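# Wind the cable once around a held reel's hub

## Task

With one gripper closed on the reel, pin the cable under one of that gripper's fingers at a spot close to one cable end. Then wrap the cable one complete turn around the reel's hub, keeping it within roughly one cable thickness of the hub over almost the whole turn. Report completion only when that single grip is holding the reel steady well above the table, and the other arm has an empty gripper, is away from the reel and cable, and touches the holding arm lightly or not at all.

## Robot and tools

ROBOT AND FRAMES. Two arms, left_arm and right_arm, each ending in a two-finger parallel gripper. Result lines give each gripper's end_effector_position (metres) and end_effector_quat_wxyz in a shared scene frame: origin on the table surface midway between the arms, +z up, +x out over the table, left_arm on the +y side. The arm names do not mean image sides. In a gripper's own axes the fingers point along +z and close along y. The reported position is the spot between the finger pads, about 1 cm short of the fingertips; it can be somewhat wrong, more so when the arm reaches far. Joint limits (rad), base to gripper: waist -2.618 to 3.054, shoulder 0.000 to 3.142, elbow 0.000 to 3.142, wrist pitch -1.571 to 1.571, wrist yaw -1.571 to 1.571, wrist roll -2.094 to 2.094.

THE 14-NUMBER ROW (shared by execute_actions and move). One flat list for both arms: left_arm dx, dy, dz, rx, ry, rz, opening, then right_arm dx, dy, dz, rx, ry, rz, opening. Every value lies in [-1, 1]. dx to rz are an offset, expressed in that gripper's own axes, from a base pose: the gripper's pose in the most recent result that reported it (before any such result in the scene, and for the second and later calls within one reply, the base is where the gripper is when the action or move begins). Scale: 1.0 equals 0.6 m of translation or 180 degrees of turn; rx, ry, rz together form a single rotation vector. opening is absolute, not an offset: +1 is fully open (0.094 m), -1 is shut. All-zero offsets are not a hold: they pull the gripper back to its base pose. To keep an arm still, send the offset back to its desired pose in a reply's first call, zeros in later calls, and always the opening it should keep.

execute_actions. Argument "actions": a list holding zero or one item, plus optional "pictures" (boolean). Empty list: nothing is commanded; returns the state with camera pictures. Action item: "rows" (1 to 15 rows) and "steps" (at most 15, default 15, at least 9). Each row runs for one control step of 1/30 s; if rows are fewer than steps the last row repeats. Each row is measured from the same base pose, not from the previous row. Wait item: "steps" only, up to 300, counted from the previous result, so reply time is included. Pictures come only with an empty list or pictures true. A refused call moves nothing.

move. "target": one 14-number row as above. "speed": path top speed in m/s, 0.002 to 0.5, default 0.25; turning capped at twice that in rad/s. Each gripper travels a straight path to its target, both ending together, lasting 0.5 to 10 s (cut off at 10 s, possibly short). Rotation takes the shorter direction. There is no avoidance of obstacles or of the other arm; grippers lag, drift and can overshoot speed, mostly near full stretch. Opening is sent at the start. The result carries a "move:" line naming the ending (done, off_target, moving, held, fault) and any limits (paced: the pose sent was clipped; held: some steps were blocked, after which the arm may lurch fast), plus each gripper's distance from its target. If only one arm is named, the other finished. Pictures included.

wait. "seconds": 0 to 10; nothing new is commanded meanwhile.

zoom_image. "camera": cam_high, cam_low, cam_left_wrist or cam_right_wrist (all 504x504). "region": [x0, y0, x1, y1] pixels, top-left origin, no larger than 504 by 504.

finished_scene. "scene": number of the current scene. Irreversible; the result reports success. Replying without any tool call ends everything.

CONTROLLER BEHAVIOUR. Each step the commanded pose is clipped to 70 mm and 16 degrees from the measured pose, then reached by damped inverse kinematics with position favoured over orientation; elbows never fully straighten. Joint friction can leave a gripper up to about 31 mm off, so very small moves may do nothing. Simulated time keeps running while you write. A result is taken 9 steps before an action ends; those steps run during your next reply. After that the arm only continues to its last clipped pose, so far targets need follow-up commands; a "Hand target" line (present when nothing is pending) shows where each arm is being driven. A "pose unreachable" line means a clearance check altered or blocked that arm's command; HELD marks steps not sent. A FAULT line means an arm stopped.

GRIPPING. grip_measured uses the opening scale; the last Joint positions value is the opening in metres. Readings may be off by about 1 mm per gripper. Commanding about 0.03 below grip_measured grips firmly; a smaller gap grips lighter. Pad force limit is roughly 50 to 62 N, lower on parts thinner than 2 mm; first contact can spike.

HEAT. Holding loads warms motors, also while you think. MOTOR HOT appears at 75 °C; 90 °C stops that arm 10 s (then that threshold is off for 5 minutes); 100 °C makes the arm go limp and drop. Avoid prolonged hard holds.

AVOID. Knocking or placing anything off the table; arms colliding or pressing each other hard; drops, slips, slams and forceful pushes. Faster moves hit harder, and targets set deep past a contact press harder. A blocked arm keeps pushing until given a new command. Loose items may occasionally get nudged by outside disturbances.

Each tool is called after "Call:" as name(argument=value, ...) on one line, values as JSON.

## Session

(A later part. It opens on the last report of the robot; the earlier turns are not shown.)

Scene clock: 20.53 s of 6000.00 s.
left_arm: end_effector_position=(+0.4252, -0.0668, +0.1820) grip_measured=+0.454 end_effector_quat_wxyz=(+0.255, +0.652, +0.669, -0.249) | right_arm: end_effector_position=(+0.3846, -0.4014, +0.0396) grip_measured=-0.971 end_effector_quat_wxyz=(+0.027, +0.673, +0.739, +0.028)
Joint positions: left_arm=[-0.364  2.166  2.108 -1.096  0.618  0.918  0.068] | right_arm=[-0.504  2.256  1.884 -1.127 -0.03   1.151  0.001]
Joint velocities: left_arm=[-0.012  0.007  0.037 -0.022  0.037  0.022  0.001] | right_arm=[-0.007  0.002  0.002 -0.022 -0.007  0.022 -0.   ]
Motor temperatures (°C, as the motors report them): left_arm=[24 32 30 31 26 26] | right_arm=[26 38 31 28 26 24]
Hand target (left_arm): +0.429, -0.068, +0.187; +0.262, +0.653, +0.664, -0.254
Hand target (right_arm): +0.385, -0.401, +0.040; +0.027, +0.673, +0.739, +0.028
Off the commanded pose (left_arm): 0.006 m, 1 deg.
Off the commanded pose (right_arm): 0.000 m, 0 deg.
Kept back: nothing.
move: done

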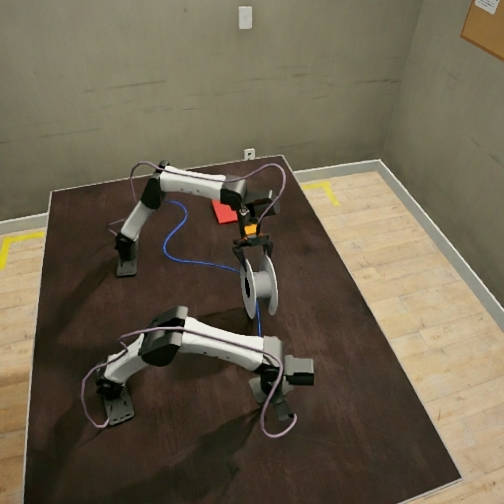

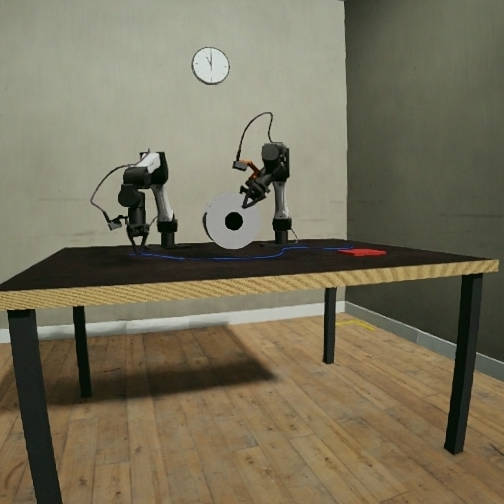

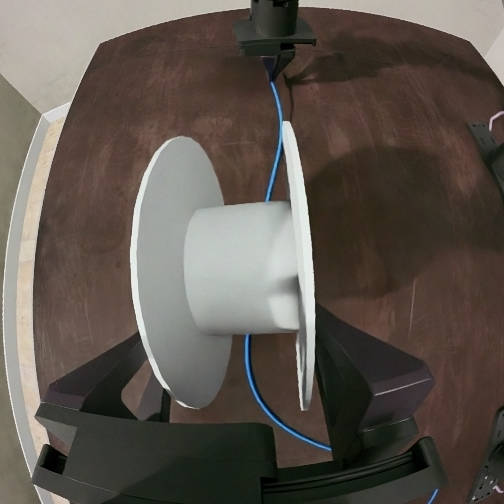

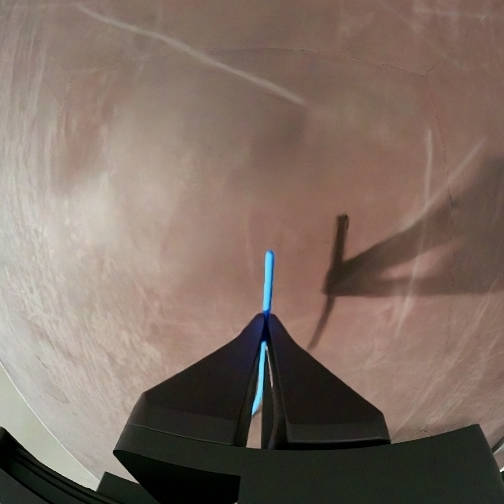

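Call:
move(target=[0.052,0,0.058,0,0,0,0.42,0,0,0,0,0,0,-1], speed=0.05)

Call:
move(target=[0,0,0,0,0,0,1,0,0,0,0,0,0,-1], speed=0.05)

Call:
move(target=[0,0,-0.2,0,0,0,1,0,0,0,0,0,0,-1], speed=0.15)

Scene clock: 22.13 s of 6000.00 s.
left_arm: end_effector_position=(+0.4276, -0.0693, +0.1451) grip_measured=+0.454 end_effector_quat_wxyz=(+0.261, +0.653, +0.665, -0.251) | right_arm: end_effector_position=(+0.3846, -0.4014, +0.0396) grip_measured=-0.971 end_effector_quat_wxyz=(+0.027, +0.673, +0.739, +0.028)
Joint positions: left_arm=[-0.364  2.154  1.934 -0.924  0.625  0.919  0.068] | right_arm=[-0.504  2.256  1.884 -1.127 -0.03   1.151  0.001]
Joint velocities: left_arm=[-0.007 -0.022 -0.022 -0.022 -0.007 -0.037  0.001] | right_arm=[-0.017 -0.007 -0.022 -0.007  0.022  0.051 -0.001]
Motor temperatures (°C, as the motors report them): left_arm=[24 33 30 31 26 26] | right_arm=[26 38 31 28 26 24]
Hand target (left_arm): +0.425, -0.067, +0.135; +0.255, +0.653, +0.669, -0.249
Hand target (right_arm): +0.385, -0.401, +0.040; +0.027, +0.673, +0.739, +0.028
Off the commanded pose (left_arm): 0.010 m, 1 deg.
Off the commanded pose (right_arm): 0.000 m, 0 deg.
Kept back: nothing.
move: done

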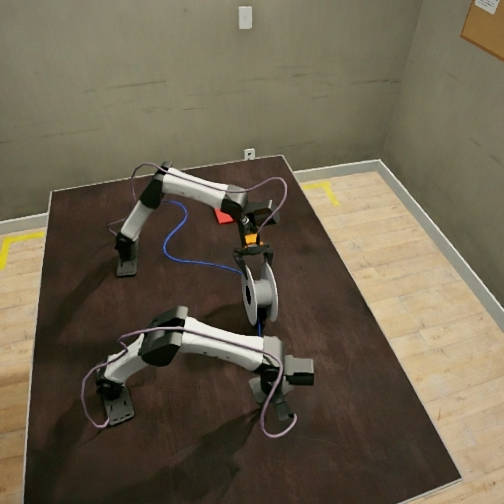

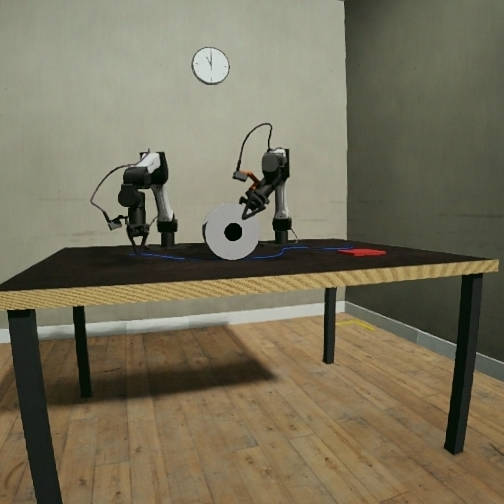

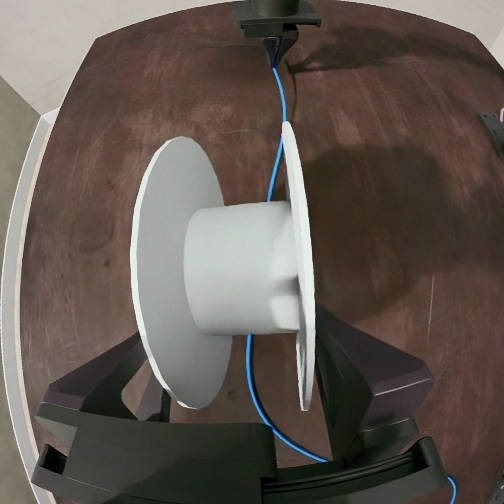

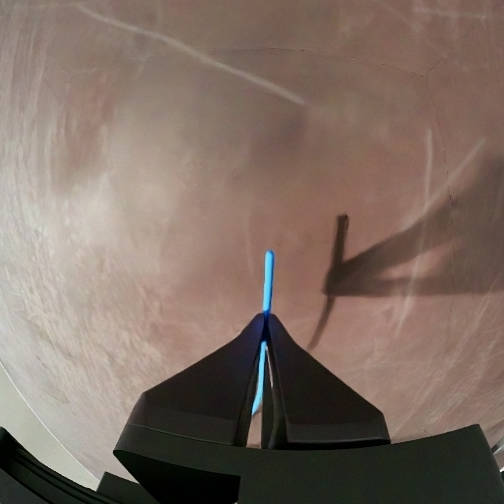

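Scene clock: 22.63 s of 6000.00 s.
left_arm: end_effector_position=(+0.4275, -0.0694, +0.1452) grip_measured=+1.000 end_effector_quat_wxyz=(+0.261, +0.653, +0.665, -0.251) | right_arm: end_effector_position=(+0.3846, -0.4014, +0.0396) grip_measured=-0.971 end_effector_quat_wxyz=(+0.027, +0.673, +0.739, +0.028)
Joint positions: left_arm=[-0.364  2.154  1.934 -0.924  0.626  0.919  0.094] | right_arm=[-0.504  2.256  1.884 -1.127 -0.03   1.151  0.001]
Joint velocities: left_arm=[ 0.002  0.002  0.002 -0.037 -0.022 -0.007  0.   ] | right_arm=[-0.007 -0.002 -0.012  0.007 -0.022  0.037  0.001]
Motor temperatures (°C, as the motors report them): left_arm=[24 34 30 31 26 26] | right_arm=[26 38 31 28 26 24]
Hand target (left_arm): +0.428, -0.069, +0.145; +0.261, +0.653, +0.665, -0.251
Hand target (right_arm): +0.385, -0.401, +0.040; +0.027, +0.673, +0.739, +0.028
Off the commanded pose (left_arm): 0.000 m, 0 deg.
Off the commanded pose (right_arm): 0.000 m, 0 deg.
Kept back: nothing.
move: done

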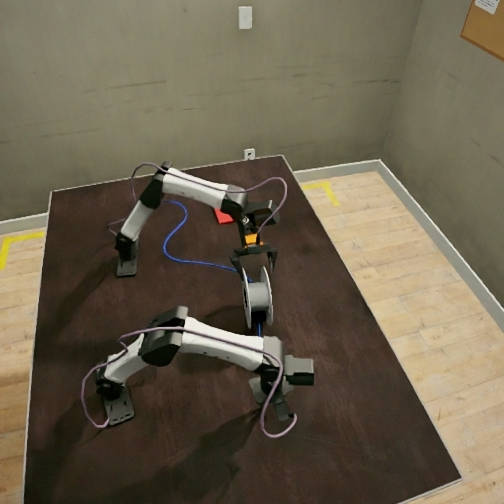

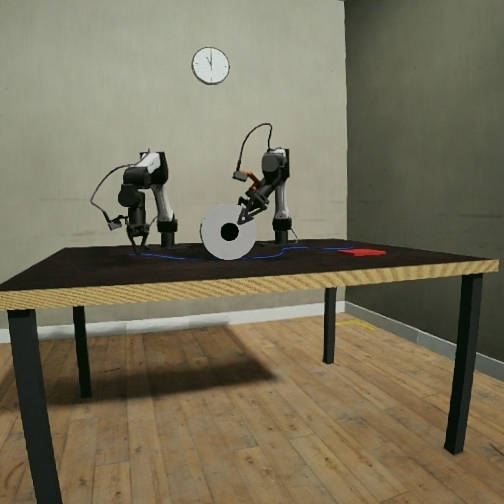

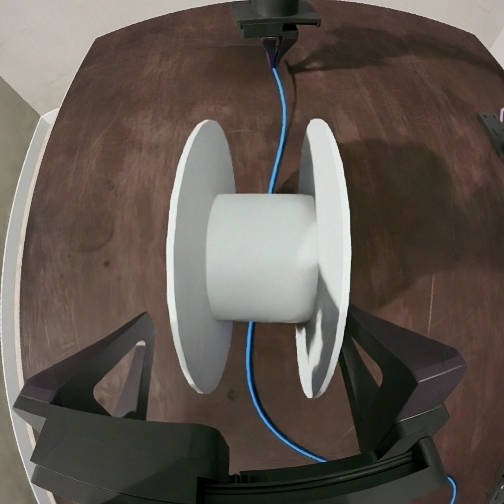

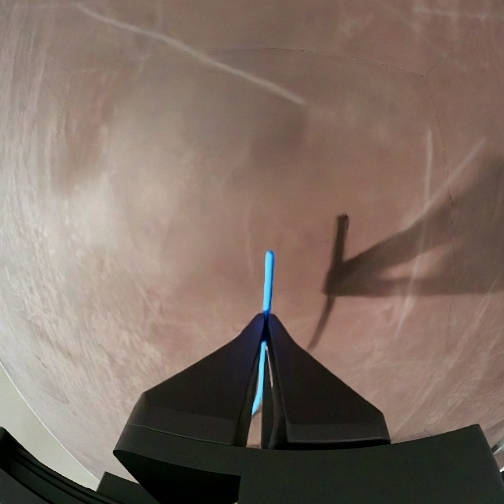

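Scene clock: 24.10 s of 6000.00 s.
left_arm: end_effector_position=(+0.4249, +0.0110, +0.2346) grip_measured=+1.000 end_effector_quat_wxyz=(+0.267, +0.650, +0.665, -0.250) | right_arm: end_effector_position=(+0.3846, -0.4014, +0.0396) grip_measured=-0.971 end_effector_quat_wxyz=(+0.027, +0.673, +0.739, +0.028)
Joint positions: left_arm=[-0.194  2.094  2.211 -1.365  0.689  1.108  0.094] | right_arm=[-0.504  2.256  1.884 -1.127 -0.03   1.151  0.001]
Joint velocities: left_arm=[ 0.007  0.002  0.022 -0.051  0.007  0.007  0.   ] | right_arm=[-0.007 -0.022  0.002 -0.007 -0.022  0.022  0.001]
Motor temperatures (°C, as the motors report them): left_arm=[24 34 31 30 26 26] | right_arm=[26 39 31 28 26 24]
Hand target (left_arm): +0.425, +0.012, +0.234; +0.263, +0.652, +0.665, -0.253
Hand target (right_arm): +0.385, -0.401, +0.040; +0.027, +0.673, +0.739, +0.028
Off the commanded pose (left_arm): 0.001 m, 1 deg.
Off the commanded pose (right_arm): 0.000 m, 0 deg.
Kept back: nothing.
move: done

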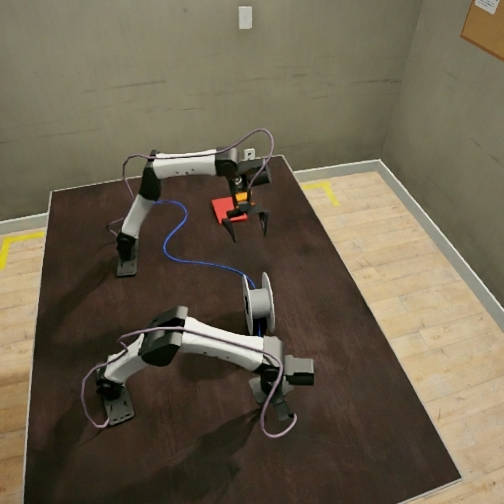

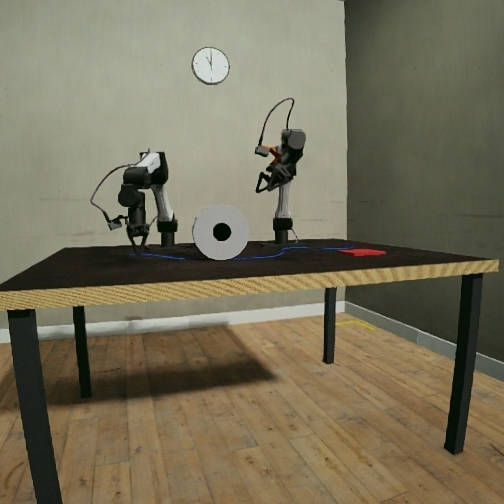

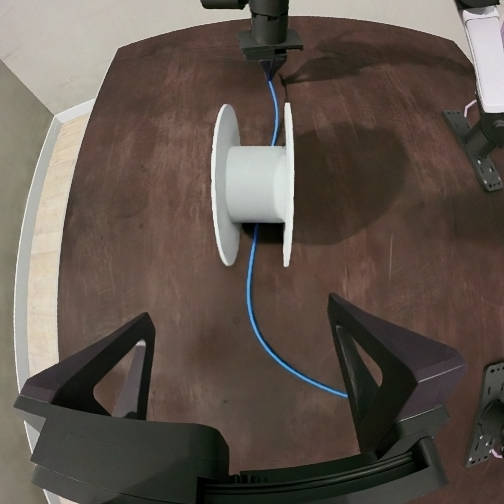

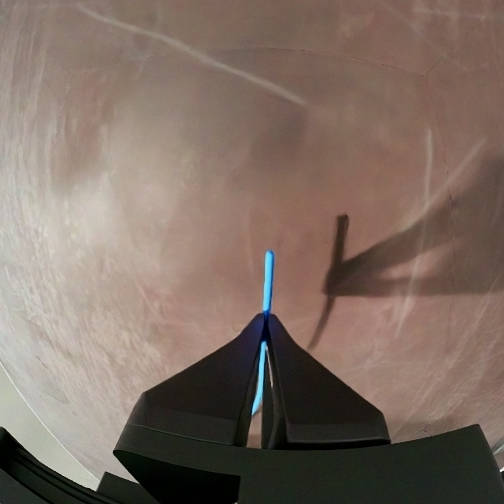

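Call:
move(target=[0.667,-0.405,-0.372,-0.18,0.192,-0.468,-0.3,0,0.05,0,0,0,0,-1], speed=0.3)

Scene clock: 28.17 s of 6000.00 s.
left_arm: end_effector_position=(+0.1792, +0.4470, +0.1287) grip_measured=-0.298 end_effector_quat_wxyz=(+0.021, -0.004, +1.000, +0.001) | right_arm: end_effector_position=(+0.4095, -0.4023, +0.0416) grip_measured=-0.971 end_effector_quat_wxyz=(+0.027, +0.674, +0.738, +0.028)
Joint positions: left_arm=[ 1.05   1.426  1.184 -1.303  0.032  0.914  0.033] | right_arm=[-0.489  2.369  2.086 -1.215 -0.03   1.169  0.001]
Joint velocities: left_arm=[ 0.002 -0.022 -0.007  0.066 -0.007 -0.007 -0.001] | right_arm=[-0.007  0.002  0.007  0.022 -0.051  0.037  0.   ]
Motor temperatures (°C, as the motors report them): left_arm=[24 35 31 30 26 26] | right_arm=[26 39 32 28 26 24]
Hand target (left_arm): +0.175, +0.447, +0.117; +0.006, -0.002, +1.000, -0.009
Hand target (right_arm): +0.414, -0.399, +0.041; +0.027, +0.673, +0.739, +0.028
Off the commanded pose (left_arm): 0.011 m, 2 deg.
Off the commanded pose (right_arm): 0.006 m, 0 deg.
Kept back: nothing.
move: off_target (left_arm)

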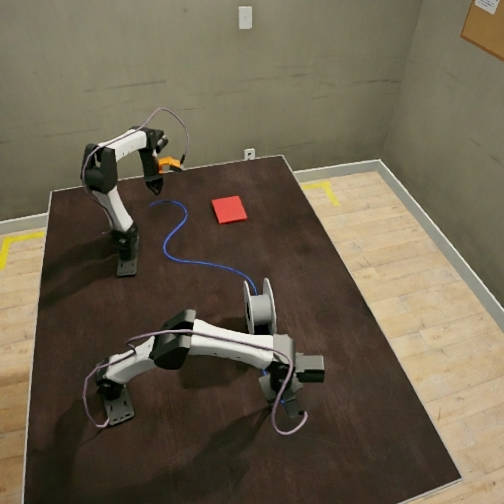

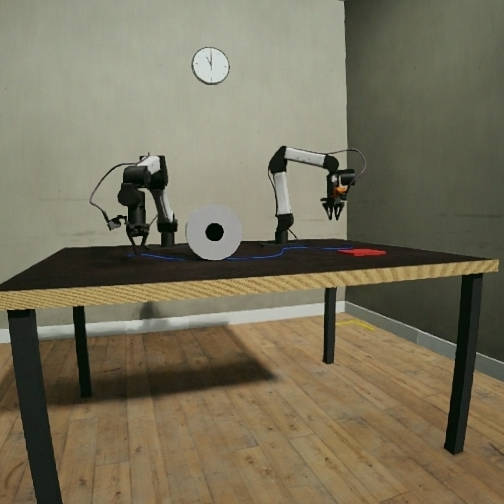

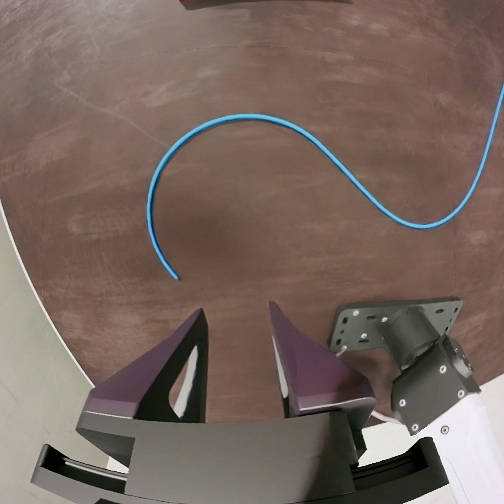

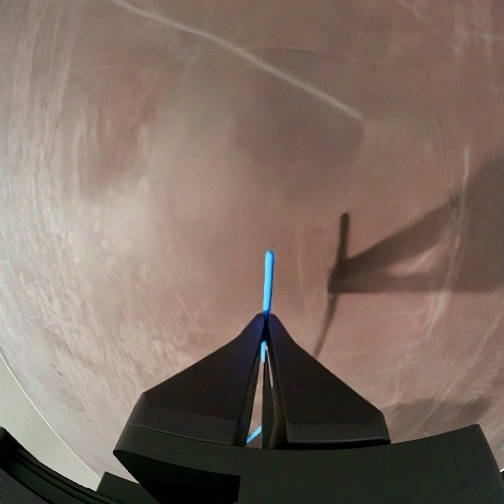

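Call:
move(target=[-0.04,0.105,0.14,0,0,0,-0.3,0,0,0,0,0,0,-1], speed=0.15)

Scene clock: 29.70 s of 6000.00 s.
left_arm: end_effector_position=(+0.2097, +0.5119, +0.0571) grip_measured=-0.298 end_effector_quat_wxyz=(+0.026, -0.005, +1.000, +0.010) | right_arm: end_effector_position=(+0.4094, -0.4022, +0.0416) grip_measured=-0.971 end_effector_quat_wxyz=(+0.026, +0.674, +0.738, +0.028)
Joint positions: left_arm=[ 1.097  1.715  1.184 -0.994  0.03   0.957  0.033] | right_arm=[-0.489  2.369  2.086 -1.216 -0.03   1.169  0.001]
Joint velocities: left_arm=[ 0.012 -0.012 -0.012 -0.007 -0.051 -0.037  0.   ] | right_arm=[ 0.002 -0.017 -0.012  0.037 -0.11   0.051 -0.001]
Motor temperatures (°C, as the motors report them): left_arm=[24 34 31 30 26 26] | right_arm=[26 40 32 28 26 24]
Hand target (left_arm): +0.207, +0.510, +0.047; +0.021, -0.004, +1.000, +0.001
Hand target (right_arm): +0.410, -0.402, +0.042; +0.027, +0.674, +0.738, +0.028
Off the commanded pose (left_arm): 0.012 m, 1 deg.
Off the commanded pose (right_arm): 0.000 m, 0 deg.
Kept back: nothing.
move: off_target (left_arm)

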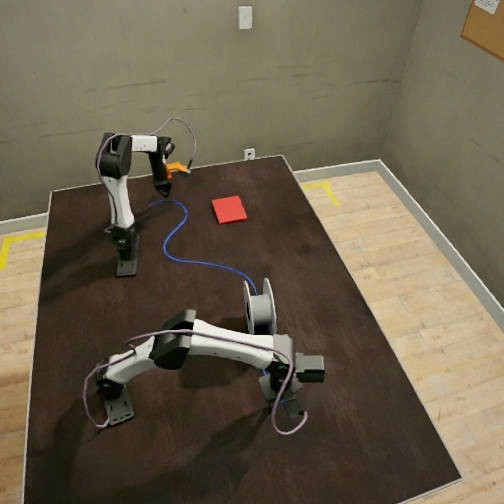

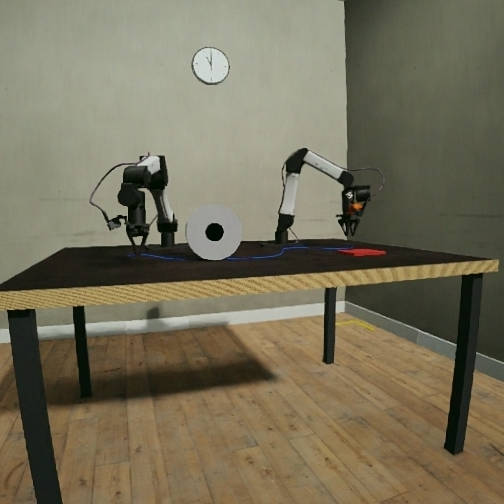

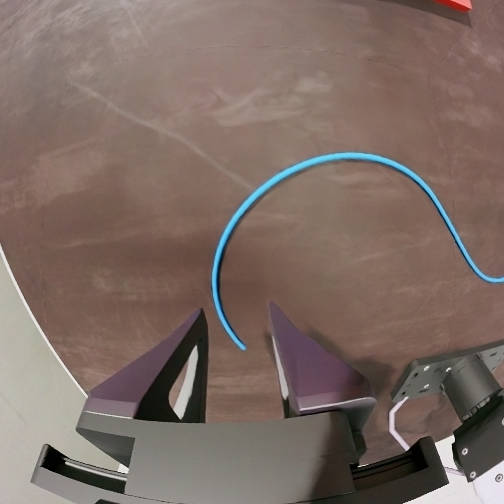

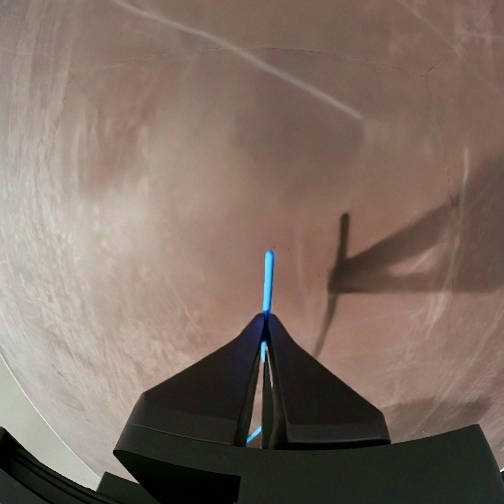

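Call:
move(target=[0,0.022,0.13,0,0,0,-0.2,0,0,0,0,0,0,-1], speed=0.1)

Call:
move(target=[0,0,0.05,0,0,0,-1,0,0,0,0,0,0,-1], speed=0.1)

Scene clock: 30.97 s of 6000.00 s.
left_arm: end_effector_position=(+0.2169, +0.5263, +0.0077) grip_measured=-0.202 end_effector_quat_wxyz=(+0.032, -0.006, +0.999, +0.015) | right_arm: end_effector_position=(+0.4094, -0.4022, +0.0416) grip_measured=-0.971 end_effector_quat_wxyz=(+0.026, +0.674, +0.738, +0.028)
Joint positions: left_arm=[ 1.106  1.83   1.114 -0.793  0.035  0.965  0.037] | right_arm=[-0.489  2.369  2.086 -1.216 -0.03   1.169  0.001]
Joint velocities: left_arm=[-0.007  0.022 -0.017 -0.051 -0.066 -0.022  0.001] | right_arm=[ 0.002 -0.017  0.002  0.037  0.022 -0.037 -0.001]
Motor temperatures (°C, as the motors report them): left_arm=[24 34 31 30 26 26] | right_arm=[26 40 32 28 26 24]
Hand target (left_arm): +0.213, +0.525, -0.018; +0.025, -0.005, +1.000, +0.009
Hand target (right_arm): +0.409, -0.402, +0.042; +0.026, +0.674, +0.738, +0.028
Off the commanded pose (left_arm): 0.028 m, 1 deg.
Off the commanded pose (right_arm): 0.000 m, 0 deg.
Kept back: nothing.
move: off_target (left_arm)

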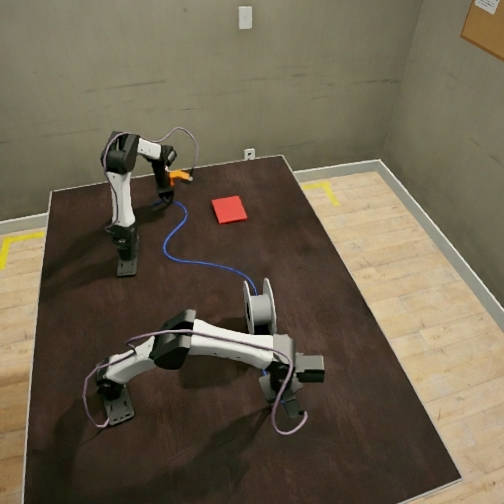

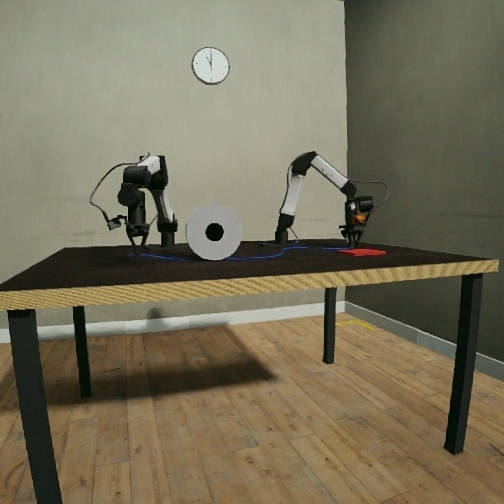

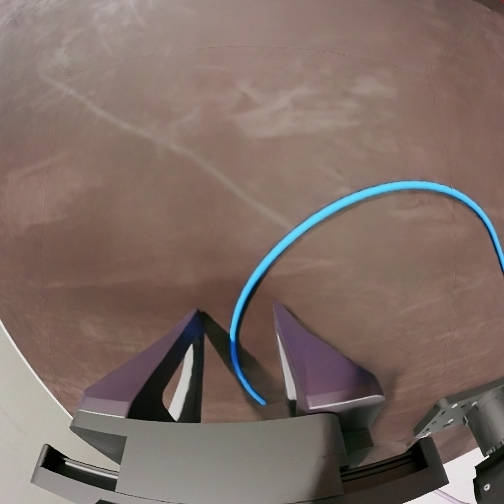

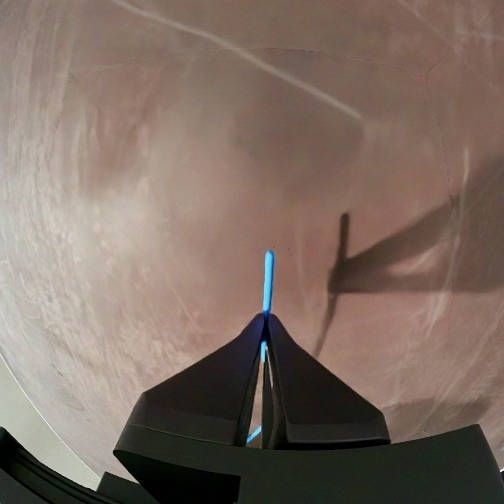

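Scene clock: 31.90 s of 6000.00 s.
left_arm: end_effector_position=(+0.2267, +0.5397, +0.0074) grip_measured=-0.973 end_effector_quat_wxyz=(+0.051, -0.005, +0.998, +0.041) | right_arm: end_effector_position=(+0.4094, -0.4022, +0.0416) grip_measured=-0.971 end_effector_quat_wxyz=(+0.026, +0.674, +0.738, +0.028)
Joint positions: left_arm=[ 1.106  1.836  1.114 -0.723  0.039  0.965  0.001] | right_arm=[-0.489  2.369  2.086 -1.216 -0.03   1.169  0.001]
Joint velocities: left_arm=[-0.002 -0.002  0.012  0.007  0.022 -0.007  0.   ] | right_arm=[ 0.012  0.007 -0.012  0.007 -0.066 -0.081 -0.001]
Motor temperatures (°C, as the motors report them): left_arm=[24 34 31 30 26 26] | right_arm=[26 40 32 28 26 24]
Hand target (left_arm): +0.218, +0.526, -0.020; +0.031, -0.006, +0.999, +0.015
Hand target (right_arm): +0.409, -0.402, +0.042; +0.026, +0.674, +0.738, +0.028
Off the commanded pose (left_arm): 0.033 m, 4 deg.
Off the commanded pose (right_arm): 0.000 m, 0 deg.
Kept back: nothing.
move: off_target (left_arm)

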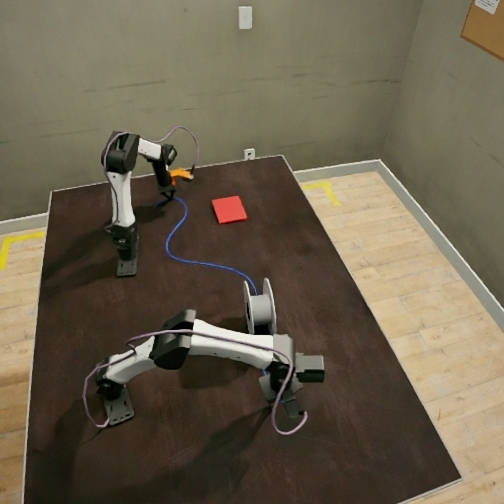

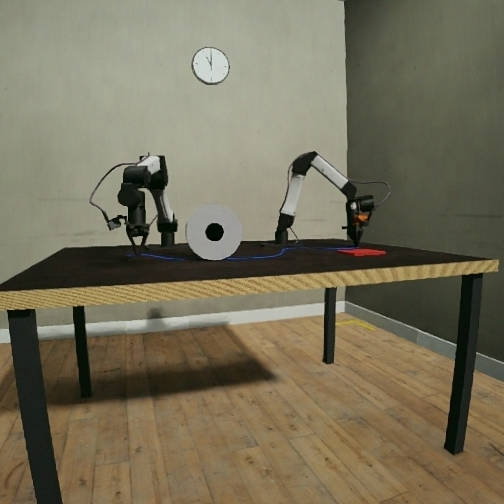

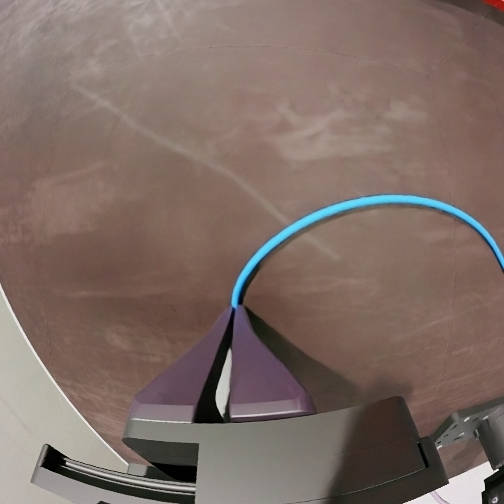

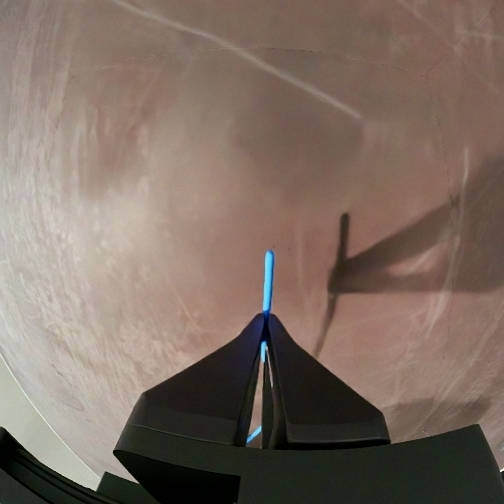

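Call:
move(target=[-0.37,-0.07,-0.48,0,-0.25,0,-1,0,0,0,0,0,0,-1], speed=0.2)

Scene clock: 34.60 s of 6000.00 s.
left_arm: end_effector_position=(+0.4116, +0.4720, +0.3139) grip_measured=-0.973 end_effector_quat_wxyz=(+0.429, +0.015, +0.902, +0.046) | right_arm: end_effector_position=(+0.4094, -0.4022, +0.0416) grip_measured=-0.971 end_effector_quat_wxyz=(+0.026, +0.674, +0.738, +0.028)
Joint positions: left_arm=[ 0.808  1.623  1.773 -0.92   0.447  0.52   0.001] | right_arm=[-0.489  2.369  2.086 -1.216 -0.03   1.169  0.001]
Joint velocities: left_arm=[ 0.002 -0.002  0.017 -0.007 -0.037 -0.022 -0.   ] | right_arm=[-0.007  0.012  0.002  0.022  0.007 -0.051  0.001]
Motor temperatures (°C, as the motors report them): left_arm=[24 35 31 30 26 26] | right_arm=[26 41 32 28 26 24]
Hand target (left_arm): +0.418, +0.473, +0.311; +0.428, +0.011, +0.903, +0.038
Hand target (right_arm): +0.409, -0.402, +0.042; +0.026, +0.674, +0.738, +0.028
Off the commanded pose (left_arm): 0.008 m, 1 deg.
Off the commanded pose (right_arm): 0.000 m, 0 deg.
Kept back: nothing.
move: done

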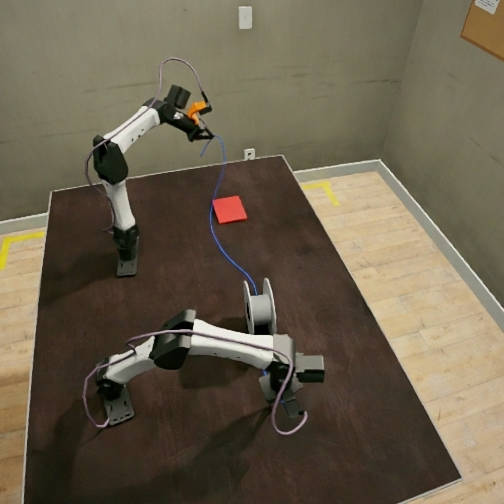

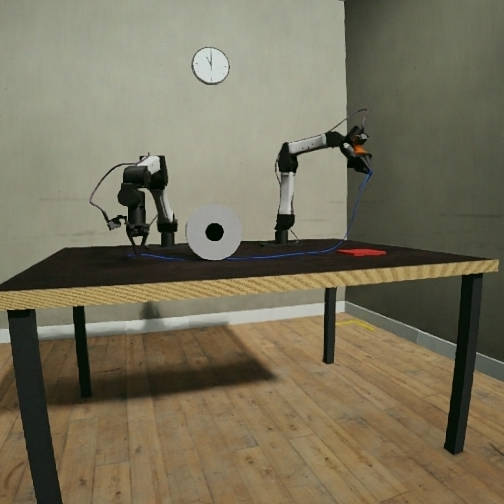

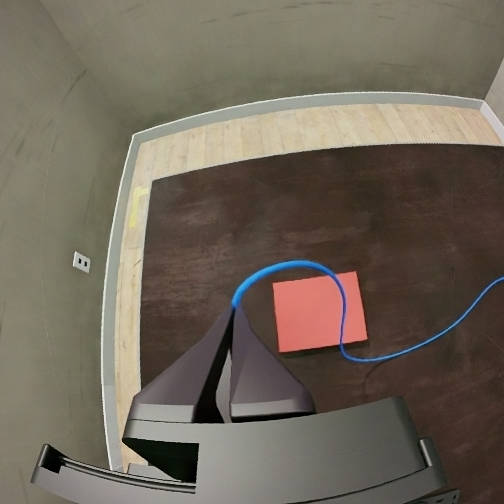

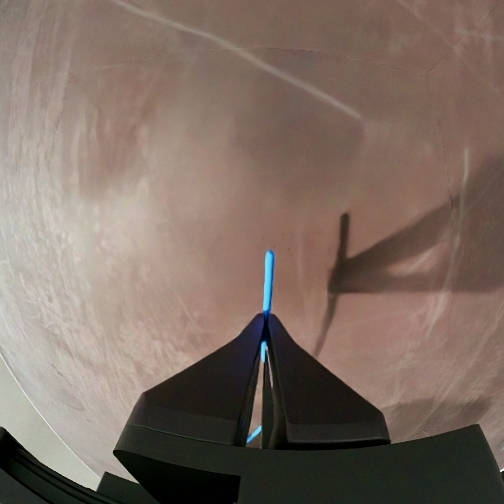

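Call:
move(target=[-0.31,-0.05,-0.13,0,-0.1,0,-1,0,0,0,0,0,0,-1], speed=0.2)

Scene clock: 36.83 s of 6000.00 s.
left_arm: end_effector_position=(+0.4650, +0.4212, +0.5112) grip_measured=-0.973 end_effector_quat_wxyz=(+0.600, +0.026, +0.797, +0.058) | right_arm: end_effector_position=(+0.4094, -0.4022, +0.0416) grip_measured=-0.971 end_effector_quat_wxyz=(+0.026, +0.674, +0.738, +0.028)
Joint positions: left_arm=[ 0.64   1.978  2.833 -1.16   0.431  0.259  0.001] | right_arm=[-0.489  2.369  2.086 -1.216 -0.03   1.169  0.001]
Joint velocities: left_arm=[-0.002  0.002  0.012  0.051 -0.037 -0.022  0.001] | right_arm=[ 0.012 -0.007 -0.022  0.051 -0.066 -0.066 -0.002]
Motor temperatures (°C, as the motors report them): left_arm=[24 35 31 31 26 26] | right_arm=[26 42 32 28 26 24]
Hand target (left_arm): +0.468, +0.422, +0.503; +0.591, +0.019, +0.805, +0.051
Hand target (right_arm): +0.409, -0.402, +0.042; +0.026, +0.674, +0.738, +0.028
Off the commanded pose (left_arm): 0.009 m, 5 deg.
Off the commanded pose (right_arm): 0.000 m, 0 deg.
elbow stopped short (left arm): the move would have taken joint 3 (elbow) straighter than the controller allows; a more bent joint 3 avoids this.
Kept back: nothing.
move: off_target (left_arm)

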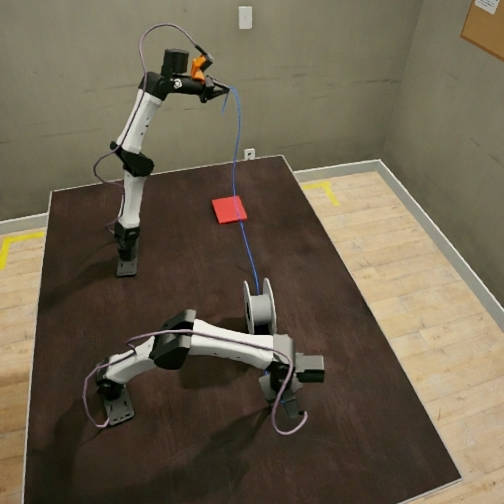

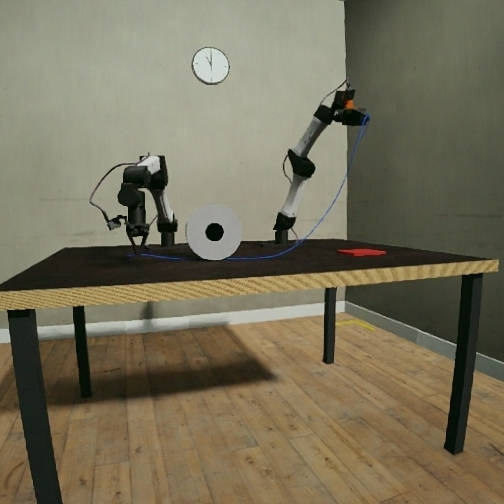

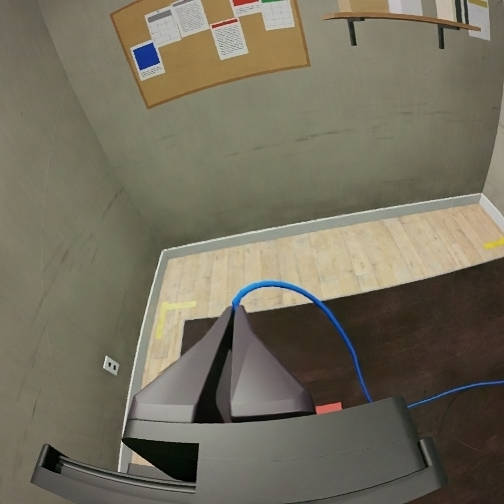

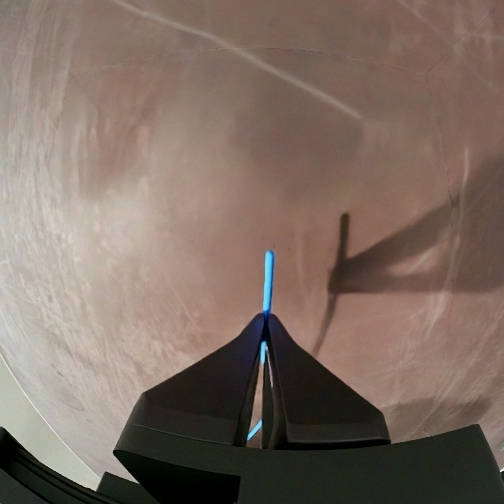

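Call:
move(target=[0.077,-0.79,-0.078,0.22,0,0,-1,0,0,0,0,0,0,-1], speed=0.2)

Call:
move(target=[0,0,0,0,0,-0.5,-1,0,0,0,0,0,0,-1], speed=0.3)

Scene clock: 40.50 s of 6000.00 s.
left_arm: end_effector_position=(+0.4150, -0.0437, +0.4208) grip_measured=-0.973 end_effector_quat_wxyz=(+0.558, +0.237, +0.767, -0.210) | right_arm: end_effector_position=(+0.4094, -0.4022, +0.0416) grip_measured=-0.971 end_effector_quat_wxyz=(+0.026, +0.674, +0.738, +0.028)
Joint positions: left_arm=[-0.54   1.609  1.841 -0.526 -0.009 -0.063  0.001] | right_arm=[-0.489  2.369  2.086 -1.216 -0.03   1.169  0.001]
Joint velocities: left_arm=[ 0.007  0.007  0.012 -0.037  0.081  0.007 -0.   ] | right_arm=[-0.002 -0.012 -0.027 -0.007 -0.037  0.081 -0.001]
Motor temperatures (°C, as the motors report them): left_arm=[24 35 31 31 26 26] | right_arm=[26 42 33 28 26 24]
Hand target (left_arm): +0.419, -0.047, +0.412; +0.552, +0.233, +0.773, -0.208
Hand target (right_arm): +0.409, -0.402, +0.042; +0.026, +0.674, +0.738, +0.028
Off the commanded pose (left_arm): 0.006 m, 1 deg.
Off the commanded pose (right_arm): 0.000 m, 0 deg.
Kept back: nothing.
move: done

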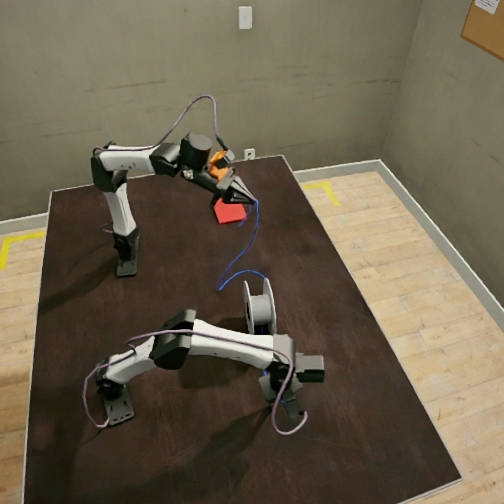

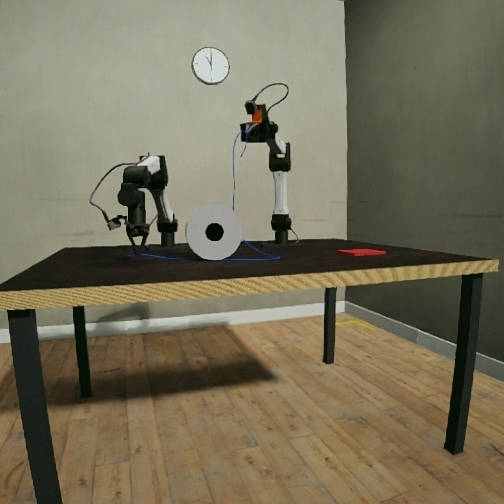

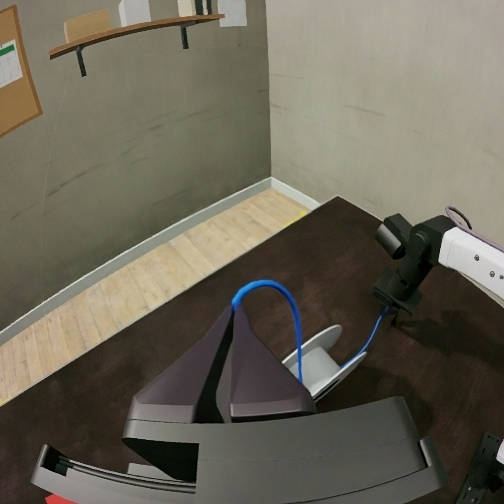

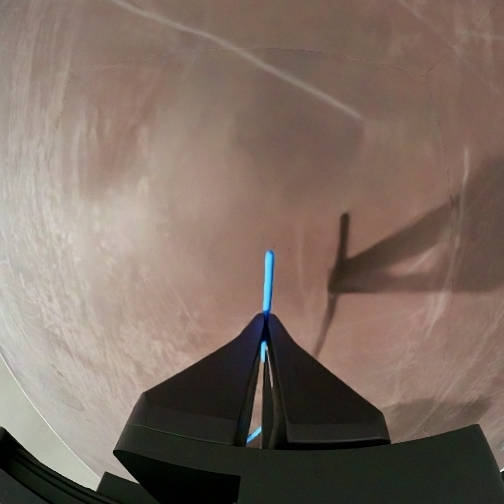

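Scene clock: 43.73 s of 6000.00 s.
left_arm: end_effector_position=(+0.4150, -0.0437, +0.4208) grip_measured=-0.972 end_effector_quat_wxyz=(+0.250, -0.370, +0.713, -0.541) | right_arm: end_effector_position=(+0.4094, -0.4022, +0.0416) grip_measured=-0.971 end_effector_quat_wxyz=(+0.026, +0.674, +0.738, +0.028)
Joint positions: left_arm=[-0.54   1.609  1.841 -0.526 -0.009 -1.619  0.001] | right_arm=[-0.489  2.369  2.086 -1.216 -0.03   1.169  0.001]
Joint velocities: left_arm=[ 0.012 -0.007  0.012 -0.051  0.081 -0.007  0.001] | right_arm=[ 0.007 -0.017 -0.002  0.007 -0.066 -0.007 -0.   ]
Motor temperatures (°C, as the motors report them): left_arm=[24 35 32 32 26 26] | right_arm=[26 43 33 28 26 24]
Hand target (left_arm): +0.415, -0.044, +0.421; +0.246, -0.375, +0.710, -0.543
Hand target (right_arm): +0.409, -0.402, +0.042; +0.026, +0.674, +0.738, +0.028
Off the commanded pose (left_arm): 0.000 m, 1 deg.
Off the commanded pose (right_arm): 0.000 m, 0 deg.
Kept back: nothing.
move: done

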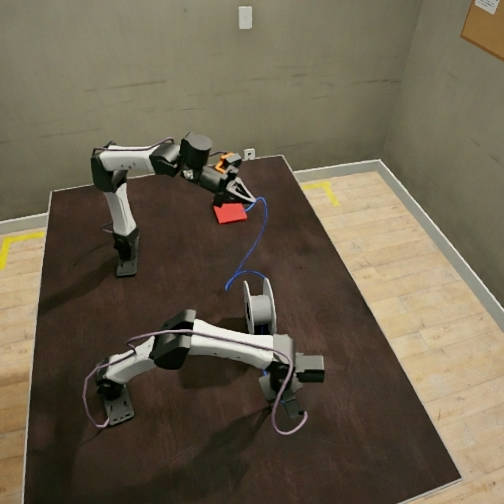

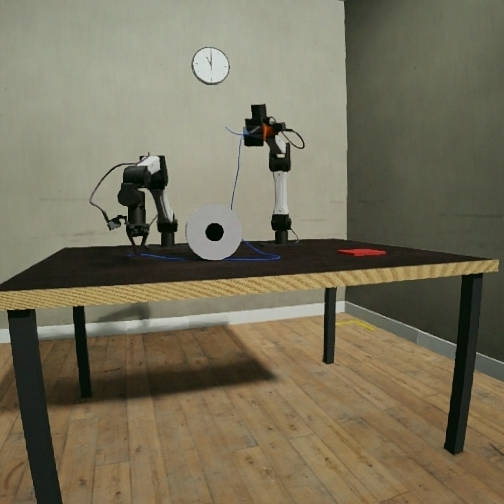

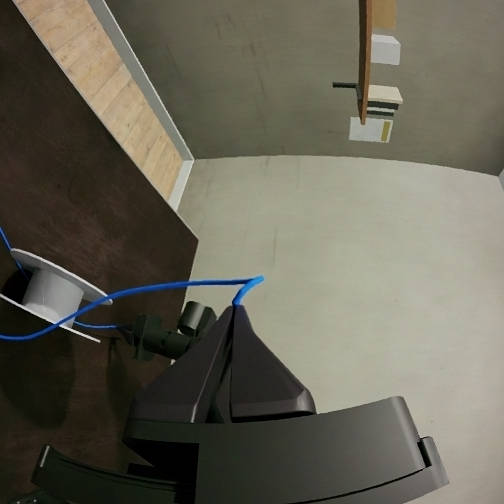

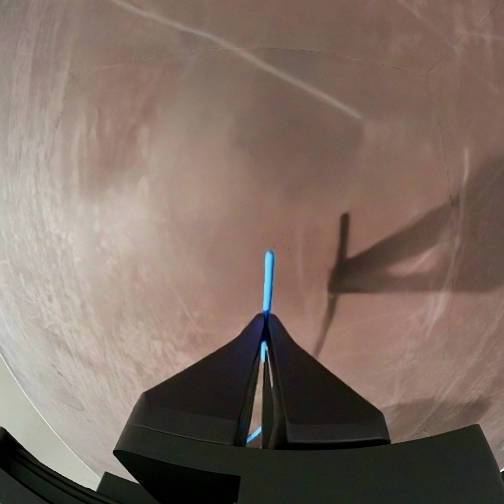

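Call:
move(target=[-0.645,0.043,-0.42,0,-0.22,0,-1,0,0,0,0,0,0,-1], speed=0.25)

Scene clock: 46.77 s of 6000.00 s.
left_arm: end_effector_position=(+0.4475, +0.4165, +0.4522) grip_measured=-0.972 end_effector_quat_wxyz=(-0.476, +0.536, -0.577, +0.391) | right_arm: end_effector_position=(+0.4094, -0.4022, +0.0416) grip_measured=-0.971 end_effector_quat_wxyz=(+0.026, +0.674, +0.738, +0.028)
Joint positions: left_arm=[ 0.659  1.526  1.857 -0.602  0.456 -1.315  0.001] | right_arm=[-0.489  2.369  2.086 -1.216 -0.03   1.169  0.001]
Joint velocities: left_arm=[-0.002  0.007 -0.007 -0.081 -0.007 -0.022  0.001] | right_arm=[-0.007 -0.017  0.012 -0.007  0.037 -0.007 -0.001]
Motor temperatures (°C, as the motors report them): left_arm=[24 35 32 33 26 26] | right_arm=[26 44 33 28 26 24]
Hand target (left_arm): +0.451, +0.419, +0.451; -0.473, +0.535, -0.581, +0.391
Hand target (right_arm): +0.409, -0.402, +0.042; +0.026, +0.674, +0.738, +0.028
Off the commanded pose (left_arm): 0.003 m, 1 deg.
Off the commanded pose (right_arm): 0.000 m, 0 deg.
Kept back: nothing.
move: done

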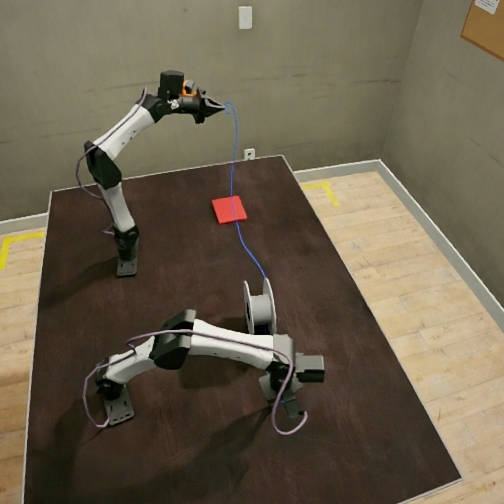

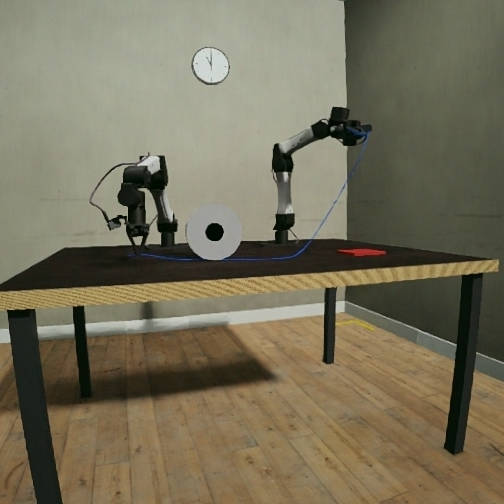

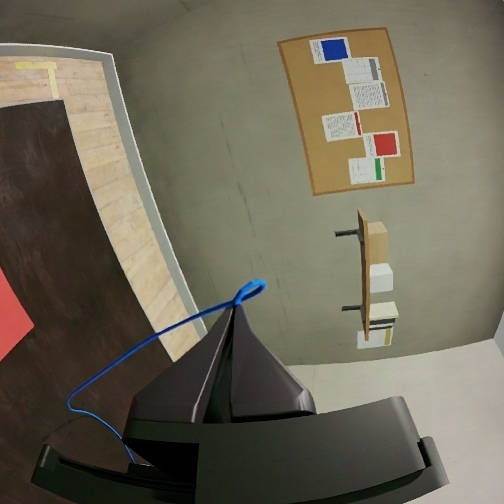

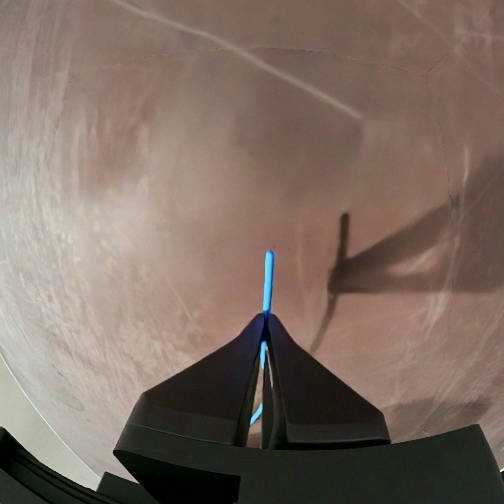

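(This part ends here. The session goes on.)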